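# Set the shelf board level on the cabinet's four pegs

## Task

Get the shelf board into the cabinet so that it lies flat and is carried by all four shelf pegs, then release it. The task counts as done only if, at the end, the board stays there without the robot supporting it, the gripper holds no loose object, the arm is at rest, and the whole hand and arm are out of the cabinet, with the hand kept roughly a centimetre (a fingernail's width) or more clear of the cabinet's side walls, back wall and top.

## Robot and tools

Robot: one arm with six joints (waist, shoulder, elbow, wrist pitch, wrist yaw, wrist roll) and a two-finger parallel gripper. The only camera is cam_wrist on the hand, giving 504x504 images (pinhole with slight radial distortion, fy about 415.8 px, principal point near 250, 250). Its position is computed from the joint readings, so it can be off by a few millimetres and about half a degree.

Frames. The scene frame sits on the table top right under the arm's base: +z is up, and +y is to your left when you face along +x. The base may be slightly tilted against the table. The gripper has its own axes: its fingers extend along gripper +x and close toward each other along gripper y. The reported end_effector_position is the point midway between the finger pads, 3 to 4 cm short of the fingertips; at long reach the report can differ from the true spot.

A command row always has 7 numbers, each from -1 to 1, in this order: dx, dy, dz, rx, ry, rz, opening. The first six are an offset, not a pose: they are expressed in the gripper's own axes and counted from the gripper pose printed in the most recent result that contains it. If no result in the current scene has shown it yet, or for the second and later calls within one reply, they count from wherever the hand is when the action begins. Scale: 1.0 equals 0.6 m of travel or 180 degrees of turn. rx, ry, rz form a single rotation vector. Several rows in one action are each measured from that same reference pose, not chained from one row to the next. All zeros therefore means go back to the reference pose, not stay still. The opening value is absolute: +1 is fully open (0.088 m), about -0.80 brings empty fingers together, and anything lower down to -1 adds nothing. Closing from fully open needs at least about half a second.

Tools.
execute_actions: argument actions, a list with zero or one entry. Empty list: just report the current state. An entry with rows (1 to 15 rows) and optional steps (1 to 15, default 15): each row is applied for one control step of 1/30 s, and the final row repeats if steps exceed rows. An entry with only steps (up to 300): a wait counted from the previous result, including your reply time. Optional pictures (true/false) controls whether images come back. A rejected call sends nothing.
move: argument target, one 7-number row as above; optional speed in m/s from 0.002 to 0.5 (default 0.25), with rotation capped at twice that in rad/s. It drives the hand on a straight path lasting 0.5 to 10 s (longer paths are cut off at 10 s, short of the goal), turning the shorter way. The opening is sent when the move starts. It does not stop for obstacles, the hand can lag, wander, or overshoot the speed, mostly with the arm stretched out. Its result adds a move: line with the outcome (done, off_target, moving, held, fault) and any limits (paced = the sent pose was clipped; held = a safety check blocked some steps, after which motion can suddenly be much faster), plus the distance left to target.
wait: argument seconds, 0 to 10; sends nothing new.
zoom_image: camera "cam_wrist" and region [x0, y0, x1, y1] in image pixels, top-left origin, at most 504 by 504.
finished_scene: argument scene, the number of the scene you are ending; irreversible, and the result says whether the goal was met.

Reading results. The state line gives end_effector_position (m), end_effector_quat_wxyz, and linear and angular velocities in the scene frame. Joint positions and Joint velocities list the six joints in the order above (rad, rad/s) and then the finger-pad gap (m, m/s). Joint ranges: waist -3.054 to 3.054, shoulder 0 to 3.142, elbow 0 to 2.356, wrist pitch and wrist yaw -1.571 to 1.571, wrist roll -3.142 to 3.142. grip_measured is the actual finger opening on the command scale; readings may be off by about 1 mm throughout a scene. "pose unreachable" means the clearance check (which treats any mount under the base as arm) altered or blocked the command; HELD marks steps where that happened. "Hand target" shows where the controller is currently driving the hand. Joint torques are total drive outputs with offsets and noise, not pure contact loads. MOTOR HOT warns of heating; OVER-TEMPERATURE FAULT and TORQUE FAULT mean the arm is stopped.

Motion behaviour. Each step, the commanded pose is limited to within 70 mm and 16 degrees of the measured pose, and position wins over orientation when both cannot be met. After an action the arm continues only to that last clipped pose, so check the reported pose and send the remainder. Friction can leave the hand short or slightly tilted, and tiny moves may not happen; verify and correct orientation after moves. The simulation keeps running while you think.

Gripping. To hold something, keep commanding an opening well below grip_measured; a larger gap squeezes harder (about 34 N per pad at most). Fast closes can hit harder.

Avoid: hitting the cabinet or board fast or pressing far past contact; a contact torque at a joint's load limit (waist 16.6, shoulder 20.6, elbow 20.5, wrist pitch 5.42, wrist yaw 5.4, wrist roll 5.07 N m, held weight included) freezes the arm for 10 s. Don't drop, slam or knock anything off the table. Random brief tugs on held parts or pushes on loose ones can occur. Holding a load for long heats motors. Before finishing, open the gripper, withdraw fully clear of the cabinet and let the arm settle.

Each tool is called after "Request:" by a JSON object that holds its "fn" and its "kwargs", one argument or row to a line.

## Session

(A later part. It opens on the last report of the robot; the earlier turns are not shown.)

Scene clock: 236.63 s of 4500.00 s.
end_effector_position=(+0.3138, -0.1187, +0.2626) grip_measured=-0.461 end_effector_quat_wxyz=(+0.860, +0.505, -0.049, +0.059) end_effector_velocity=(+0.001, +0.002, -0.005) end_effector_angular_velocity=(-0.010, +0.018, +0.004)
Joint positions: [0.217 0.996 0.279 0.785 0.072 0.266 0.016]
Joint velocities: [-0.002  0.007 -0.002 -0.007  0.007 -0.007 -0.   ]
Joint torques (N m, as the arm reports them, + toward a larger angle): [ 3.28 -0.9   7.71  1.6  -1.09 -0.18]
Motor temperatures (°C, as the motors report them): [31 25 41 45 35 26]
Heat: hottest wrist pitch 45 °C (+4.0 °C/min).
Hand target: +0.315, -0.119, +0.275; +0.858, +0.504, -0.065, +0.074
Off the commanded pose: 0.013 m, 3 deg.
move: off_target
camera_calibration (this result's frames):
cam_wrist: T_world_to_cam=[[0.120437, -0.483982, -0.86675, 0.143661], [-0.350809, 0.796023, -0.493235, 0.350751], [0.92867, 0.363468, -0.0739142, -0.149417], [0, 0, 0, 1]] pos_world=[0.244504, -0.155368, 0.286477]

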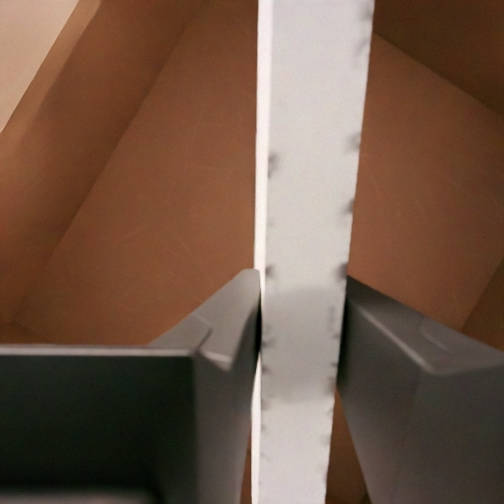

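Request:
{"fn": "move", "kwargs": {
  "target": [-0.024,0.028,-0.003,0,0,0.012,-0.9],
  "speed": 0.015
}}

Request:
{"fn": "move", "kwargs": {
  "target": [0.042,0.020,-0.006,0,0,0.012,-0.9],
  "speed": 0.012
}}

Scene clock: 253.67 s of 4500.00 s.
end_effector_position=(+0.2997, -0.1098, +0.2659) grip_measured=-0.461 end_effector_quat_wxyz=(+0.859, +0.506, -0.045, +0.065) end_effector_velocity=(-0.002, +0.004, -0.002) end_effector_angular_velocity=(-0.012, +0.004, +0.017)
Joint positions: [0.281 0.918 0.246 0.73  0.126 0.266 0.016]
Joint velocities: [ 0.002 -0.012 -0.007 -0.022 -0.007 -0.007 -0.   ]
Joint torques (N m, as the arm reports them, + toward a larger angle): [ 2.86 -2.04  5.97  1.64 -0.84 -0.23]
Motor temperatures (°C, as the motors report them): [32 25 42 45 35 26]
Heat: hottest wrist pitch 45 °C (+1.0 °C/min).
Hand target: +0.297, -0.110, +0.274; +0.858, +0.504, -0.059, +0.075
Off the commanded pose: 0.009 m, 2 deg.
move: off_target
camera_calibration (this result's frames):
cam_wrist: T_world_to_cam=[[0.126819, -0.481027, -0.867485, 0.151192], [-0.362418, 0.791613, -0.491938, 0.343002], [0.923347, 0.376779, -0.0739412, -0.136199], [0, 0, 0, 1]] pos_world=[0.230895, -0.14748, 0.289822]

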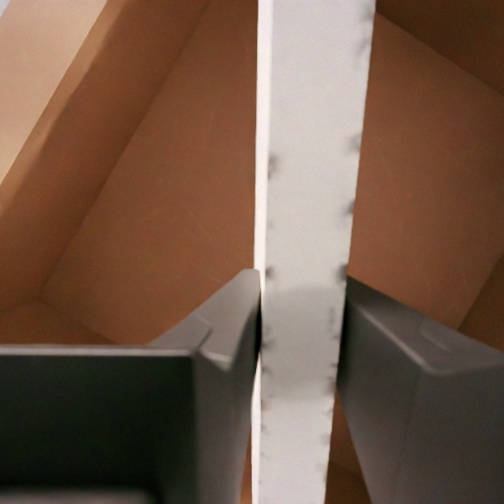

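Scene clock: 256.23 s of 4500.00 s.
end_effector_position=(+0.3214, -0.1025, +0.2603) grip_measured=-0.461 end_effector_quat_wxyz=(+0.859, +0.508, -0.034, +0.054) end_effector_velocity=(+0.000, +0.002, -0.000) end_effector_angular_velocity=(-0.009, -0.009, +0.011)
Joint positions: [0.277 1.088 0.282 0.849 0.149 0.273 0.016]
Joint velocities: [-0.007  0.007 -0.002  0.007 -0.022 -0.007  0.   ]
Joint torques (N m, as the arm reports them, + toward a larger angle): [ 4.2  -1.23  8.65  1.63 -1.62 -0.42]
Motor temperatures (°C, as the motors report them): [32 25 43 45 35 26]
Heat: hottest wrist pitch 45 °C (+1.0 °C/min).
Hand target: +0.322, -0.100, +0.278; +0.858, +0.505, -0.055, +0.080
Off the commanded pose: 0.018 m, 4 deg.
move: off_target
camera_calibration (this result's frames):
cam_wrist: T_world_to_cam=[[0.0967228, -0.478422, -0.872787, 0.158369], [-0.371725, 0.796082, -0.477571, 0.342033], [0.923291, 0.370628, -0.100842, -0.153017], [0, 0, 0, 1]] pos_world=[0.253103, -0.139807, 0.286136]

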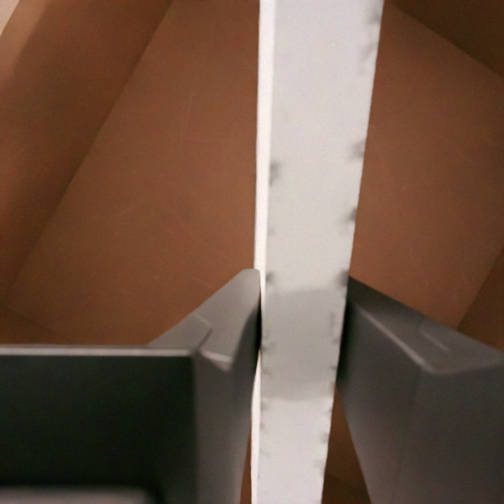

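Request:
{"fn": "move", "kwargs": {
  "target": [0.033,0.0,-0.013,0,0,0.015,-0.9],
  "speed": 0.012
}}

Scene clock: 262.37 s of 4500.00 s.
end_effector_position=(+0.3386, -0.0944, +0.2495) grip_measured=-0.461 end_effector_quat_wxyz=(+0.859, +0.507, -0.034, +0.063) end_effector_velocity=(+0.001, +0.000, +0.001) end_effector_angular_velocity=(-0.021, -0.007, -0.001)
Joint positions: [0.23  1.239 0.295 0.982 0.085 0.274 0.016]
Joint velocities: [-0.002  0.007  0.002  0.007 -0.007 -0.022 -0.   ]
Joint torques (N m, as the arm reports them, + toward a larger angle): [ 3.23 -1.47  7.46  1.44 -1.03  0.  ]
Motor temperatures (°C, as the motors report them): [33 25 43 45 35 26]
Heat: hottest wrist pitch 45 °C (+1.0 °C/min).
Hand target: +0.341, -0.095, +0.259; +0.857, +0.507, -0.046, +0.074
Off the commanded pose: 0.010 m, 2 deg.
move: off_target
camera_calibration (this result's frames):
cam_wrist: T_world_to_cam=[[0.111928, -0.479675, -0.870278, 0.145275], [-0.3793, 0.788851, -0.483576, 0.340251], [0.918479, 0.384222, -0.0936465, -0.171884], [0, 0, 0, 1]] pos_world=[0.270669, -0.132681, 0.274871]

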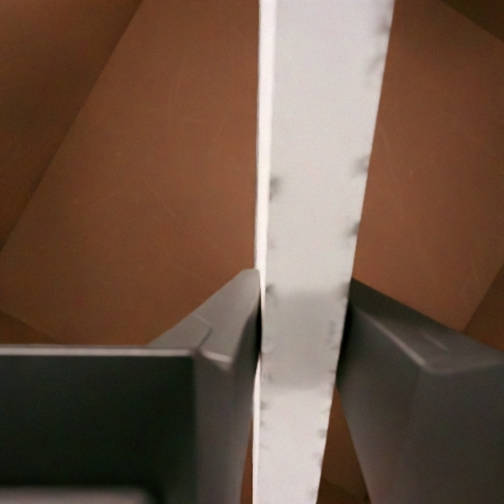

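Request:
{"fn": "move", "kwargs": {
  "target": [0.033,0.008,-0.008,0,0,0.012,-0.9],
  "speed": 0.012
}}

Scene clock: 265.80 s of 4500.00 s.
end_effector_position=(+0.3547, -0.0856, +0.2432) grip_measured=-0.461 end_effector_quat_wxyz=(+0.859, +0.506, -0.029, +0.068) end_effector_velocity=(+0.000, +0.004, -0.006) end_effector_angular_velocity=(-0.013, +0.018, +0.018)
Joint positions: [0.216 1.362 0.328 1.058 0.063 0.274 0.016]
Joint velocities: [-0.007  0.002 -0.002 -0.022 -0.007 -0.007  0.   ]
Joint torques (N m, as the arm reports them, + toward a larger angle): [ 3.73 -2.51  7.51  1.58 -0.99 -0.06]
Motor temperatures (°C, as the motors report them): [33 25 43 45 35 26]
Heat: hottest wrist pitch 45 °C (+1.0 °C/min).
Hand target: +0.357, -0.087, +0.254; +0.858, +0.506, -0.044, +0.079
Off the commanded pose: 0.011 m, 2 deg.
move: off_target
camera_calibration (this result's frames):
cam_wrist: T_world_to_cam=[[0.116146, -0.481012, -0.868986, 0.140303], [-0.392236, 0.781583, -0.485056, 0.340658], [0.912503, 0.397185, -0.0978929, -0.186342], [0, 0, 0, 1]] pos_world=[0.28736, -0.124752, 0.268918]

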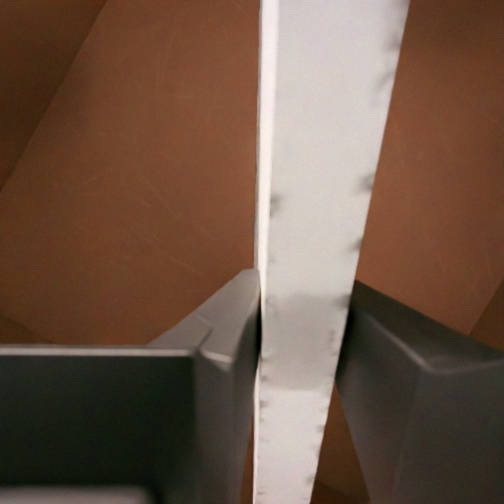

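Request:
{"fn": "move", "kwargs": {
  "target": [-0.008,0.022,-0.016,0,0,0.012,-0.9],
  "speed": 0.012
}}

Request:
{"fn": "move", "kwargs": {
  "target": [0.033,0.012,-0.008,0,0,0.012,-0.9],
  "speed": 0.012
}}

Scene clock: 274.63 s of 4500.00 s.
end_effector_position=(+0.3493, -0.0748, +0.2417) grip_measured=-0.461 end_effector_quat_wxyz=(+0.859, +0.506, -0.028, +0.071) end_effector_velocity=(-0.001, +0.005, -0.003) end_effector_angular_velocity=(-0.026, +0.003, +0.016)
Joint positions: [0.248 1.386 0.298 1.111 0.09  0.274 0.016]
Joint velocities: [ 0.002  0.002 -0.007 -0.007 -0.007 -0.022 -0.   ]
Joint torques (N m, as the arm reports them, + toward a larger angle): [ 4.18 -2.36  4.66  1.91 -0.89 -0.12]
Motor temperatures (°C, as the motors report them): [33 25 43 45 35 26]
Heat: hottest wrist pitch 45 °C (+0.0 °C/min).
Hand target: +0.348, -0.071, +0.249; +0.858, +0.505, -0.038, +0.084
Off the commanded pose: 0.009 m, 2 deg.
move: off_target
camera_calibration (this result's frames):
cam_wrist: T_world_to_cam=[[0.120593, -0.479931, -0.868978, 0.143304], [-0.395523, 0.779656, -0.485488, 0.330534], [0.910505, 0.402247, -0.0958025, -0.185293], [0, 0, 0, 1]] pos_world=[0.282163, -0.114393, 0.267247]

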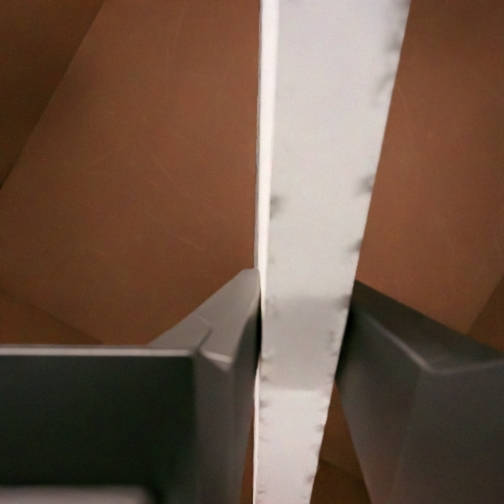

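Scene clock: 276.70 s of 4500.00 s.
end_effector_position=(+0.3639, -0.0783, +0.2374) grip_measured=-0.461 end_effector_quat_wxyz=(+0.859, +0.508, -0.034, +0.055) end_effector_velocity=(+0.001, +0.001, -0.001) end_effector_angular_velocity=(-0.009, +0.001, +0.008)
Joint positions: [0.227 1.473 0.337 1.177 0.096 0.274 0.016]
Joint velocities: [-0.002  0.002  0.002 -0.007 -0.007 -0.007 -0.   ]
Joint torques (N m, as the arm reports them, + toward a larger angle): [ 5.22  0.04  7.31  0.8  -1.64 -0.07]
Motor temperatures (°C, as the motors report them): [33 25 43 45 35 26]
Heat: hottest wrist pitch 45 °C (+0.0 °C/min).
Hand target: +0.367, -0.066, +0.248; +0.858, +0.505, -0.038, +0.087
Off the commanded pose: 0.017 m, 4 deg.
move: off_target
camera_calibration (this result's frames):
cam_wrist: T_world_to_cam=[[0.099241, -0.479705, -0.871799, 0.144614], [-0.373673, 0.794036, -0.479453, 0.328605], [0.922236, 0.373349, -0.100452, -0.203026], [0, 0, 0, 1]] pos_world=[0.295677, -0.115752, 0.26323]

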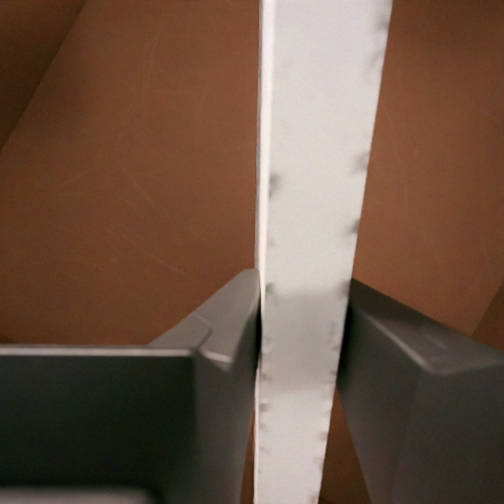

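Request:
{"fn": "move", "kwargs": {
  "target": [0.033,0.010,-0.006,0,0,0.015,-0.9],
  "speed": 0.01
}}

Scene clock: 280.77 s of 4500.00 s.
end_effector_position=(+0.3796, -0.0734, +0.2320) grip_measured=-0.461 end_effector_quat_wxyz=(+0.859, +0.507, -0.032, +0.061) end_effector_velocity=(-0.001, -0.001, +0.001) end_effector_angular_velocity=(-0.006, -0.009, -0.003)
Joint positions: [0.204 1.566 0.383 1.216 0.064 0.276 0.016]
Joint velocities: [-0.002 -0.002 -0.002  0.007 -0.007 -0.007 -0.   ]
Joint torques (N m, as the arm reports them, + toward a larger angle): [ 4.46 -2.43  7.21  1.59 -1.04 -0.08]
Motor temperatures (°C, as the motors report them): [34 25 43 45 35 26]
Heat: hottest wrist pitch 45 °C (+0.0 °C/min).
Hand target: +0.382, -0.071, +0.243; +0.858, +0.506, -0.046, +0.075
Off the commanded pose: 0.012 m, 2 deg.
move: off_target
camera_calibration (this result's frames):
cam_wrist: T_world_to_cam=[[0.107019, -0.479379, -0.871059, 0.137621], [-0.381512, 0.789227, -0.481216, 0.331111], [0.918148, 0.383819, -0.0984264, -0.218012], [0, 0, 0, 1]] pos_world=[0.311762, -0.111672, 0.257754]

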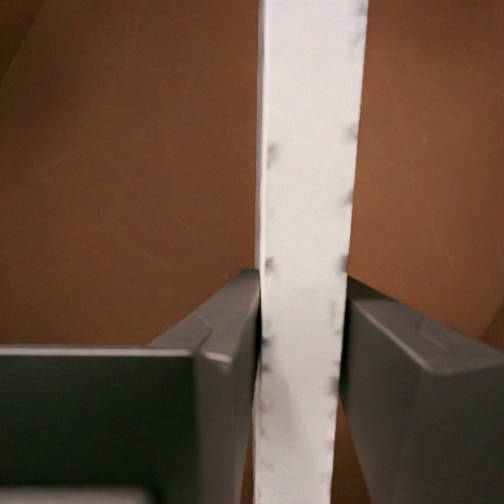

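Request:
{"fn": "move", "kwargs": {
  "target": [0.025,0.018,0.0,0,0,0.015,-0.9],
  "speed": 0.01
}}

Scene clock: 285.50 s of 4500.00 s.
end_effector_position=(+0.3883, -0.0689, +0.2289) grip_measured=-0.461 end_effector_quat_wxyz=(+0.859, +0.507, -0.026, +0.068) end_effector_velocity=(+0.000, +0.001, -0.004) end_effector_angular_velocity=(-0.009, +0.015, +0.001)
Joint positions: [0.195 1.608 0.413 1.214 0.044 0.277 0.016]
Joint velocities: [-0.002  0.002 -0.002 -0.007  0.007 -0.007  0.   ]
Joint torques (N m, as the arm reports them, + toward a larger angle): [ 5.27 -2.56  7.77  1.82 -0.86 -0.14]
Motor temperatures (°C, as the motors report them): [34 25 43 45 35 26]
Heat: hottest wrist pitch 45 °C (+0.0 °C/min).
Hand target: +0.392, -0.067, +0.243; +0.857, +0.506, -0.044, +0.081
Off the commanded pose: 0.015 m, 3 deg.
move: off_target
camera_calibration (this result's frames):
cam_wrist: T_world_to_cam=[[0.112826, -0.478691, -0.870704, 0.133845], [-0.396955, 0.781615, -0.48115, 0.334887], [0.910877, 0.399916, -0.101832, -0.223353], [0, 0, 0, 1]] pos_world=[0.321281, -0.108359, 0.254925]

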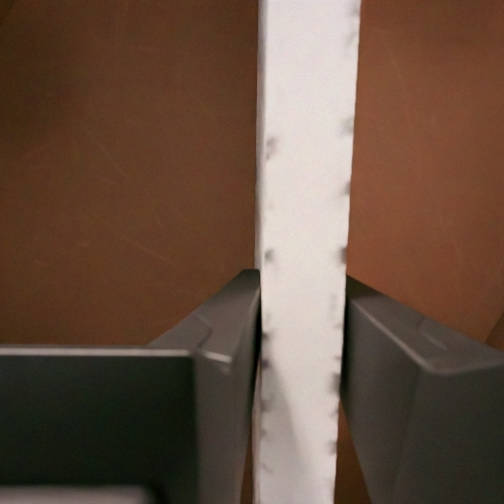

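Request:
{"fn": "move", "kwargs": {
  "target": [0.02,0.02,0.0,0,0,0.015,-0.9],
  "speed": 0.01
}}

Scene clock: 289.27 s of 4500.00 s.
end_effector_position=(+0.3906, -0.0671, +0.2287) grip_measured=-0.461 end_effector_quat_wxyz=(+0.857, +0.509, -0.027, +0.077) end_effector_velocity=(-0.001, +0.004, +0.002) end_effector_angular_velocity=(-0.009, -0.020, +0.028)
Joint positions: [0.186 1.622 0.421 1.219 0.017 0.284 0.016]
Joint velocities: [-0.002 -0.002 -0.002 -0.007 -0.037 -0.007 -0.   ]
Joint torques (N m, as the arm reports them, + toward a larger angle): [ 5.87 -0.98  9.1   1.2  -0.53 -0.29]
Motor temperatures (°C, as the motors report them): [34 25 43 45 35 26]
Heat: hottest wrist pitch 45 °C (+0.0 °C/min).
Hand target: +0.398, -0.062, +0.241; +0.857, +0.506, -0.038, +0.088
Off the commanded pose: 0.015 m, 2 deg.
move: off_target
camera_calibration (this result's frames):
cam_wrist: T_world_to_cam=[[0.129224, -0.471996, -0.872079, 0.128574], [-0.403225, 0.778448, -0.481069, 0.336475], [0.905931, 0.413809, -0.0897263, -0.22609], [0, 0, 0, 1]] pos_world=[0.323882, -0.107684, 0.253708]

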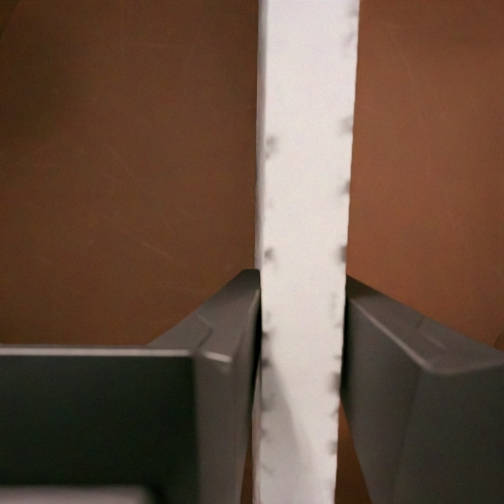

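Request:
{"fn": "move", "kwargs": {
  "target": [0.002,0.014,0.02,0.05,-0.009,-0.015,-0.9],
  "speed": 0.015
}}

Scene clock: 302.03 s of 4500.00 s.
end_effector_position=(+0.3903, -0.0728, +0.2250) grip_measured=-0.461 end_effector_quat_wxyz=(+0.819, +0.573, -0.000, +0.036) end_effector_velocity=(-0.001, +0.005, -0.002) end_effector_angular_velocity=(-0.026, +0.000, +0.028)
Joint positions: [0.216 1.585 0.429 1.147 0.14  0.435 0.016]
Joint velocities: [-0.002 -0.002 -0.002 -0.022 -0.022 -0.022  0.   ]
Joint torques (N m, as the arm reports them, + toward a larger angle): [ 5.33 -4.99  6.49  1.59 -0.94  0.1 ]
Motor temperatures (°C, as the motors report them): [36 26 44 44 34 26]
Heat: hottest elbow 44 °C (-1.0 °C/min).
Hand target: +0.391, -0.074, +0.241; +0.815, +0.576, -0.021, +0.051
Off the commanded pose: 0.017 m, 3 deg.
move: off_target
camera_calibration (this result's frames):
cam_wrist: T_world_to_cam=[[0.0284835, -0.342777, -0.938985, 0.186499], [-0.413537, 0.851168, -0.323264, 0.312837], [0.910042, 0.397513, -0.117507, -0.22032], [0, 0, 0, 1]] pos_world=[0.324558, -0.11477, 0.25036]

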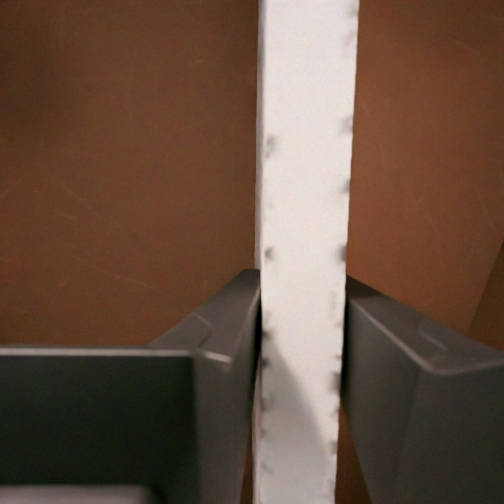

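Request:
{"fn": "move", "kwargs": {
  "target": [0.003,0.03,0.017,0.056,-0.003,-0.003,-0.9],
  "speed": 0.015
}}

Scene clock: 316.10 s of 4500.00 s.
end_effector_position=(+0.3909, -0.0751, +0.2287) grip_measured=-0.461 end_effector_quat_wxyz=(+0.772, +0.636, +0.021, +0.013) end_effector_velocity=(+0.001, -0.002, +0.003) end_effector_angular_velocity=(-0.004, -0.012, -0.005)
Joint positions: [0.248 1.542 0.456 1.044 0.22  0.601 0.016]
Joint velocities: [-0.002 -0.002  0.002  0.007 -0.007 -0.007 -0.001]
Joint torques (N m, as the arm reports them, + toward a larger angle): [ 5.28 -4.77  6.89  1.7  -0.8   0.34]
Motor temperatures (°C, as the motors report them): [37 26 43 45 34 26]
Heat: hottest wrist pitch 45 °C (+0.0 °C/min).
Hand target: +0.391, -0.076, +0.245; +0.766, +0.643, +0.002, +0.029
Off the commanded pose: 0.017 m, 3 deg.
move: off_target
camera_calibration (this result's frames):
cam_wrist: T_world_to_cam=[[-0.0360347, -0.191998, -0.980734, 0.235249], [-0.421174, 0.892877, -0.159323, 0.284857], [0.906264, 0.407318, -0.113039, -0.218321], [0, 0, 0, 1]] pos_world=[0.326307, -0.120248, 0.251422]

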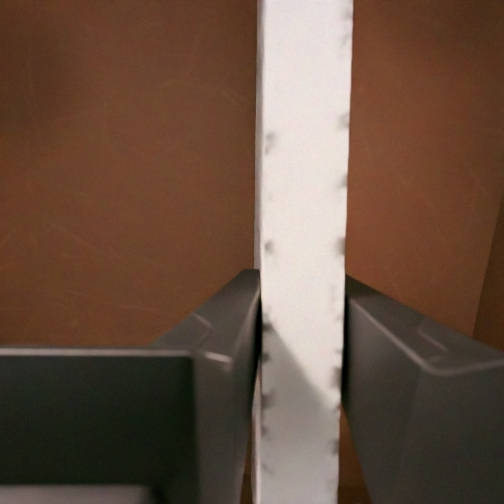

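Request:
{"fn": "move", "kwargs": {
  "target": [0.002,0.022,0.014,0.054,-0.012,-0.005,-0.9],
  "speed": 0.015
}}

Scene clock: 324.33 s of 4500.00 s.
end_effector_position=(+0.3907, -0.0752, +0.2265) grip_measured=-0.461 end_effector_quat_wxyz=(+0.721, +0.692, +0.034, -0.018) end_effector_velocity=(-0.001, -0.002, -0.004) end_effector_angular_velocity=(+0.004, +0.022, -0.013)
Joint positions: [0.277 1.533 0.471 0.994 0.307 0.763 0.016]
Joint velocities: [-0.002 -0.002 -0.002 -0.007  0.022  0.007 -0.   ]
Joint torques (N m, as the arm reports them, + toward a larger angle): [ 4.83 -5.12  7.6   1.82 -0.73  0.24]
Motor temperatures (°C, as the motors report them): [38 27 43 45 34 26]
Heat: hottest wrist pitch 45 °C (+0.0 °C/min).
Hand target: +0.392, -0.081, +0.243; +0.715, +0.699, +0.012, -0.007
Off the commanded pose: 0.018 m, 3 deg.
move: off_target
camera_calibration (this result's frames):
cam_wrist: T_world_to_cam=[[-0.103292, -0.0416934, -0.993777, 0.273596], [-0.397507, 0.917595, 0.00281924, 0.240345], [0.911767, 0.395324, -0.111354, -0.221814], [0, 0, 0, 1]] pos_world=[0.326042, -0.121444, 0.246515]

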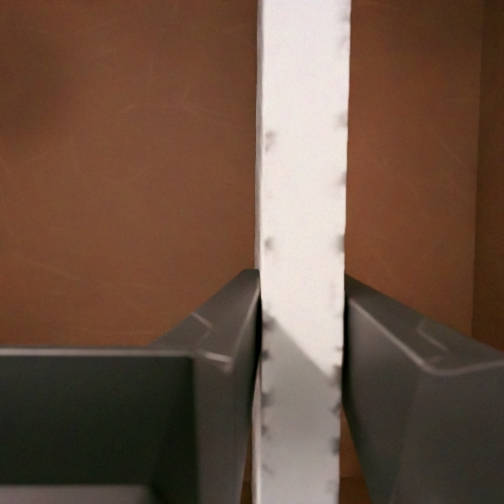

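Request:
{"fn": "move", "kwargs": {
  "target": [0.0,-0.055,0.0,0,0,0.008,-0.9],
  "speed": 0.012
}}

Scene clock: 328.63 s of 4500.00 s.
end_effector_position=(+0.3871, -0.0765, +0.1864) grip_measured=-0.461 end_effector_quat_wxyz=(+0.719, +0.693, +0.035, -0.020) end_effector_velocity=(-0.000, +0.006, -0.006) end_effector_angular_velocity=(-0.025, +0.012, +0.034)
Joint positions: [0.166 1.626 0.392 1.166 0.201 0.76  0.016]
Joint velocities: [-0.007  0.007 -0.002 -0.022 -0.022 -0.022 -0.   ]
Joint torques (N m, as the arm reports them, + toward a larger angle): [ 4.5  -3.99  4.85  2.11 -0.88 -0.37]
Motor temperatures (°C, as the motors report them): [37 27 43 46 34 26]
Heat: hottest wrist pitch 46 °C (+1.0 °C/min).
Hand target: +0.388, -0.077, +0.194; +0.721, +0.692, +0.025, -0.009
Off the commanded pose: 0.007 m, 2 deg.
move: done
camera_calibration (this result's frames):
cam_wrist: T_world_to_cam=[[-0.108313, -0.0376528, -0.993404, 0.235586], [-0.396046, 0.918193, 0.00837954, 0.238703], [0.91182, 0.394341, -0.114364, -0.221993], [0, 0, 0, 1]] pos_world=[0.322472, -0.122764, 0.206643]

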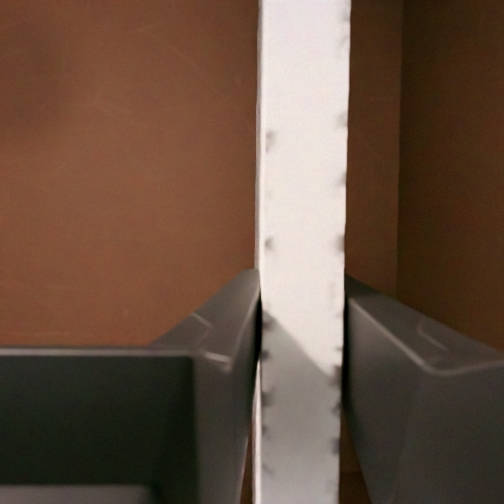

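Request:
{"fn": "move", "kwargs": {
  "target": [0.002,-0.025,0.0,0,0,0.008,-0.9],
  "speed": 0.01
}}

Scene clock: 331.90 s of 4500.00 s.
end_effector_position=(+0.3873, -0.0757, +0.1778) grip_measured=-0.461 end_effector_quat_wxyz=(+0.715, +0.698, +0.022, -0.002) end_effector_velocity=(-0.000, +0.001, -0.001) end_effector_angular_velocity=(-0.007, -0.002, +0.005)
Joint positions: [0.12  1.689 0.371 1.276 0.119 0.765 0.016]
Joint velocities: [-0.002  0.007 -0.002  0.007 -0.007 -0.007 -0.   ]
Joint torques (N m, as the arm reports them, + toward a larger angle): [ 2.79 -2.93  3.43  1.42 -0.15 -0.51]
Motor temperatures (°C, as the motors report them): [37 27 42 46 34 26]
Heat: hottest wrist pitch 46 °C (+1.0 °C/min).
Hand target: +0.387, -0.077, +0.172; +0.720, +0.694, +0.027, -0.011
Off the commanded pose: 0.007 m, 1 deg.
move: done
camera_calibration (this result's frames):
cam_wrist: T_world_to_cam=[[-0.0651589, -0.0248305, -0.997566, 0.212076], [-0.402634, 0.915354, 0.00351511, 0.241309], [0.913039, 0.401883, -0.0696411, -0.231282], [0, 0, 0, 1]] pos_world=[0.322147, -0.122669, 0.194605]

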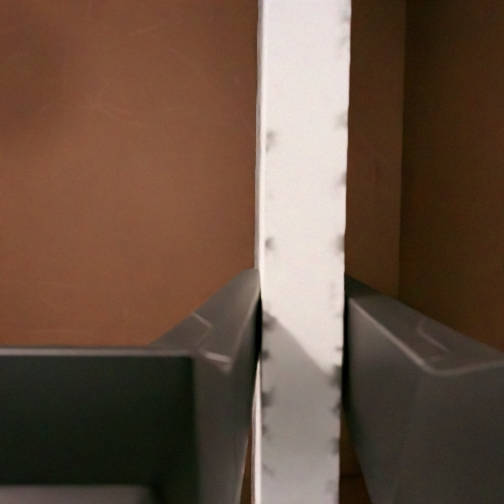

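Supported now (torques dropped, z stopped above target). Release.

Request:
{"fn": "move", "kwargs": {
  "target": [0,0.006,0,0,0,0,0.1],
  "speed": 0.01
}}

Request:
{"fn": "move", "kwargs": {
  "target": [-0.125,0.012,0.045,0,0,0,0.5],
  "speed": 0.04
}}

Scene clock: 334.40 s of 4500.00 s.
end_effector_position=(+0.3866, -0.0738, +0.1781) grip_measured=+0.099 end_effector_quat_wxyz=(+0.716, +0.698, +0.027, -0.003) end_effector_velocity=(-0.000, +0.004, -0.001) end_effector_angular_velocity=(-0.008, -0.005, +0.023)
Joint positions: [0.127 1.683 0.37  1.261 0.127 0.765 0.044]
Joint velocities: [-0.002  0.002 -0.002 -0.007 -0.022 -0.007  0.   ]
Joint torques (N m, as the arm reports them, + toward a larger angle): [ 4.21 -4.67  4.44  0.99 -0.39  0.05]
Motor temperatures (°C, as the motors report them): [37 27 42 46 34 26]
Heat: hottest wrist pitch 46 °C (+1.0 °C/min).
Hand target: +0.387, -0.076, +0.181; +0.715, +0.698, +0.022, -0.002
Off the commanded pose: 0.004 m, 1 deg.
move: done
camera_calibration (this result's frames):
cam_wrist: T_world_to_cam=[[-0.0719104, -0.0266781, -0.997054, 0.214742], [-0.407976, 0.912979, 0.00499594, 0.240934], [0.910156, 0.407134, -0.0765367, -0.228744], [0, 0, 0, 1]] pos_world=[0.32193, -0.121109, 0.195398]

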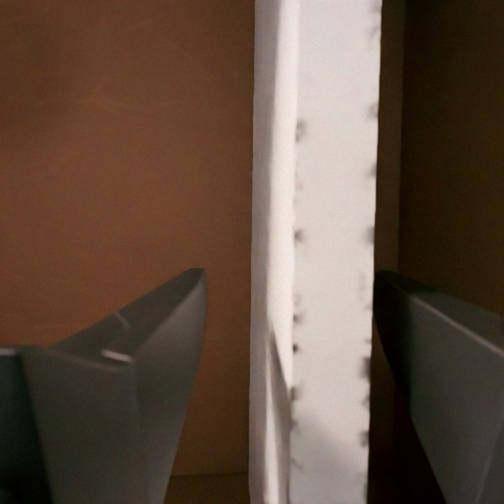

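Scene clock: 336.70 s of 4500.00 s.
end_effector_position=(+0.3151, -0.1033, +0.1915) grip_measured=+0.500 end_effector_quat_wxyz=(+0.715, +0.698, +0.024, -0.002) end_effector_velocity=(-0.003, +0.003, -0.004) end_effector_angular_velocity=(-0.010, +0.019, +0.012)
Joint positions: [0.111 1.152 0.164 0.942 0.109 0.765 0.063]
Joint velocities: [ 0.002 -0.022 -0.007 -0.037  0.007 -0.007  0.   ]
Joint torques (N m, as the arm reports them, + toward a larger angle): [ 1.46 -2.51  3.75  1.07 -0.46 -0.05]
Motor temperatures (°C, as the motors report them): [37 27 42 46 34 26]
Heat: hottest wrist pitch 46 °C (+1.0 °C/min).
Hand target: +0.313, -0.103, +0.189; +0.716, +0.698, +0.027, -0.003
Off the commanded pose: 0.003 m, 0 deg.
move: done
camera_calibration (this result's frames):
cam_wrist: T_world_to_cam=[[-0.0669922, -0.0249483, -0.997442, 0.220907], [-0.405355, 0.914149, 0.00436035, 0.237965], [0.911701, 0.40461, -0.0713538, -0.152325], [0, 0, 0, 1]] pos_world=[0.250134, -0.150392, 0.208436]

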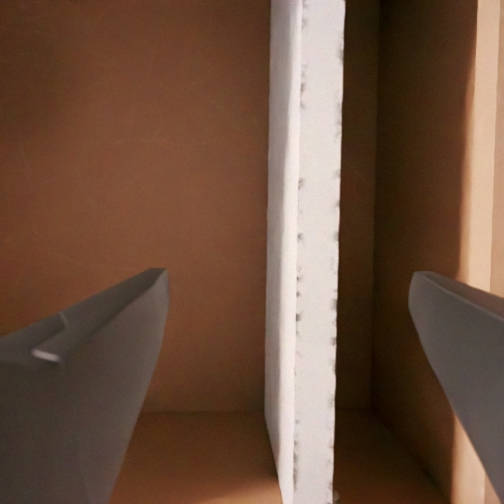

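Request:
{"fn": "move", "kwargs": {
  "target": [-0.15,0.01,0.055,0,0,0,0.5],
  "speed": 0.08
}}

Scene clock: 341.43 s of 4500.00 s.
end_effector_position=(+0.2283, -0.1348, +0.1996) grip_measured=+0.500 end_effector_quat_wxyz=(+0.714, +0.700, +0.029, -0.001) end_effector_velocity=(-0.002, +0.005, -0.003) end_effector_angular_velocity=(-0.006, +0.005, +0.026)
Joint positions: [0.01  0.208 0.146 0.007 0.006 0.765 0.063]
Joint velocities: [-0.007 -0.017 -0.002 -0.037 -0.022 -0.007 -0.   ]
Joint torques (N m, as the arm reports them, + toward a larger angle): [-0.12 -0.47  6.6   1.11 -0.43 -0.21]
Motor temperatures (°C, as the motors report them): [36 26 41 45 33 26]
Heat: hottest wrist pitch 45 °C (+0.0 °C/min).
Hand target: +0.228, -0.138, +0.202; +0.715, +0.698, +0.024, -0.002
Off the commanded pose: 0.005 m, 1 deg.
After step 90, 0.10 s passed at rest.
move: done
camera_calibration (this result's frames):
cam_wrist: T_world_to_cam=[[-0.071666, -0.0208007, -0.997212, 0.223895], [-0.412044, 0.911102, 0.0106076, 0.231503], [0.908341, 0.411655, -0.0738658, -0.0576505], [0, 0, 0, 1]] pos_world=[0.163801, -0.182533, 0.216556]

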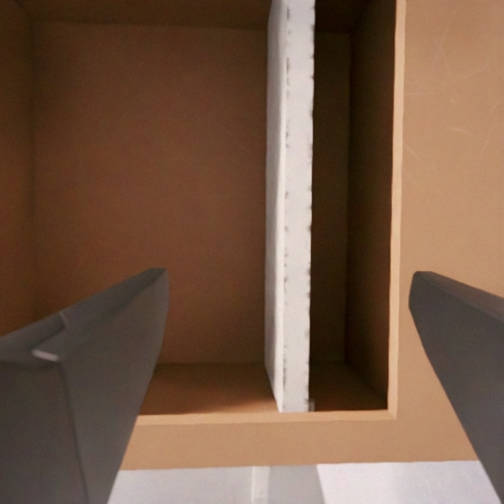

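Request:
{"fn": "finished_scene", "kwargs": {
  "scene": 2
}}

The scene is finished: the task was done.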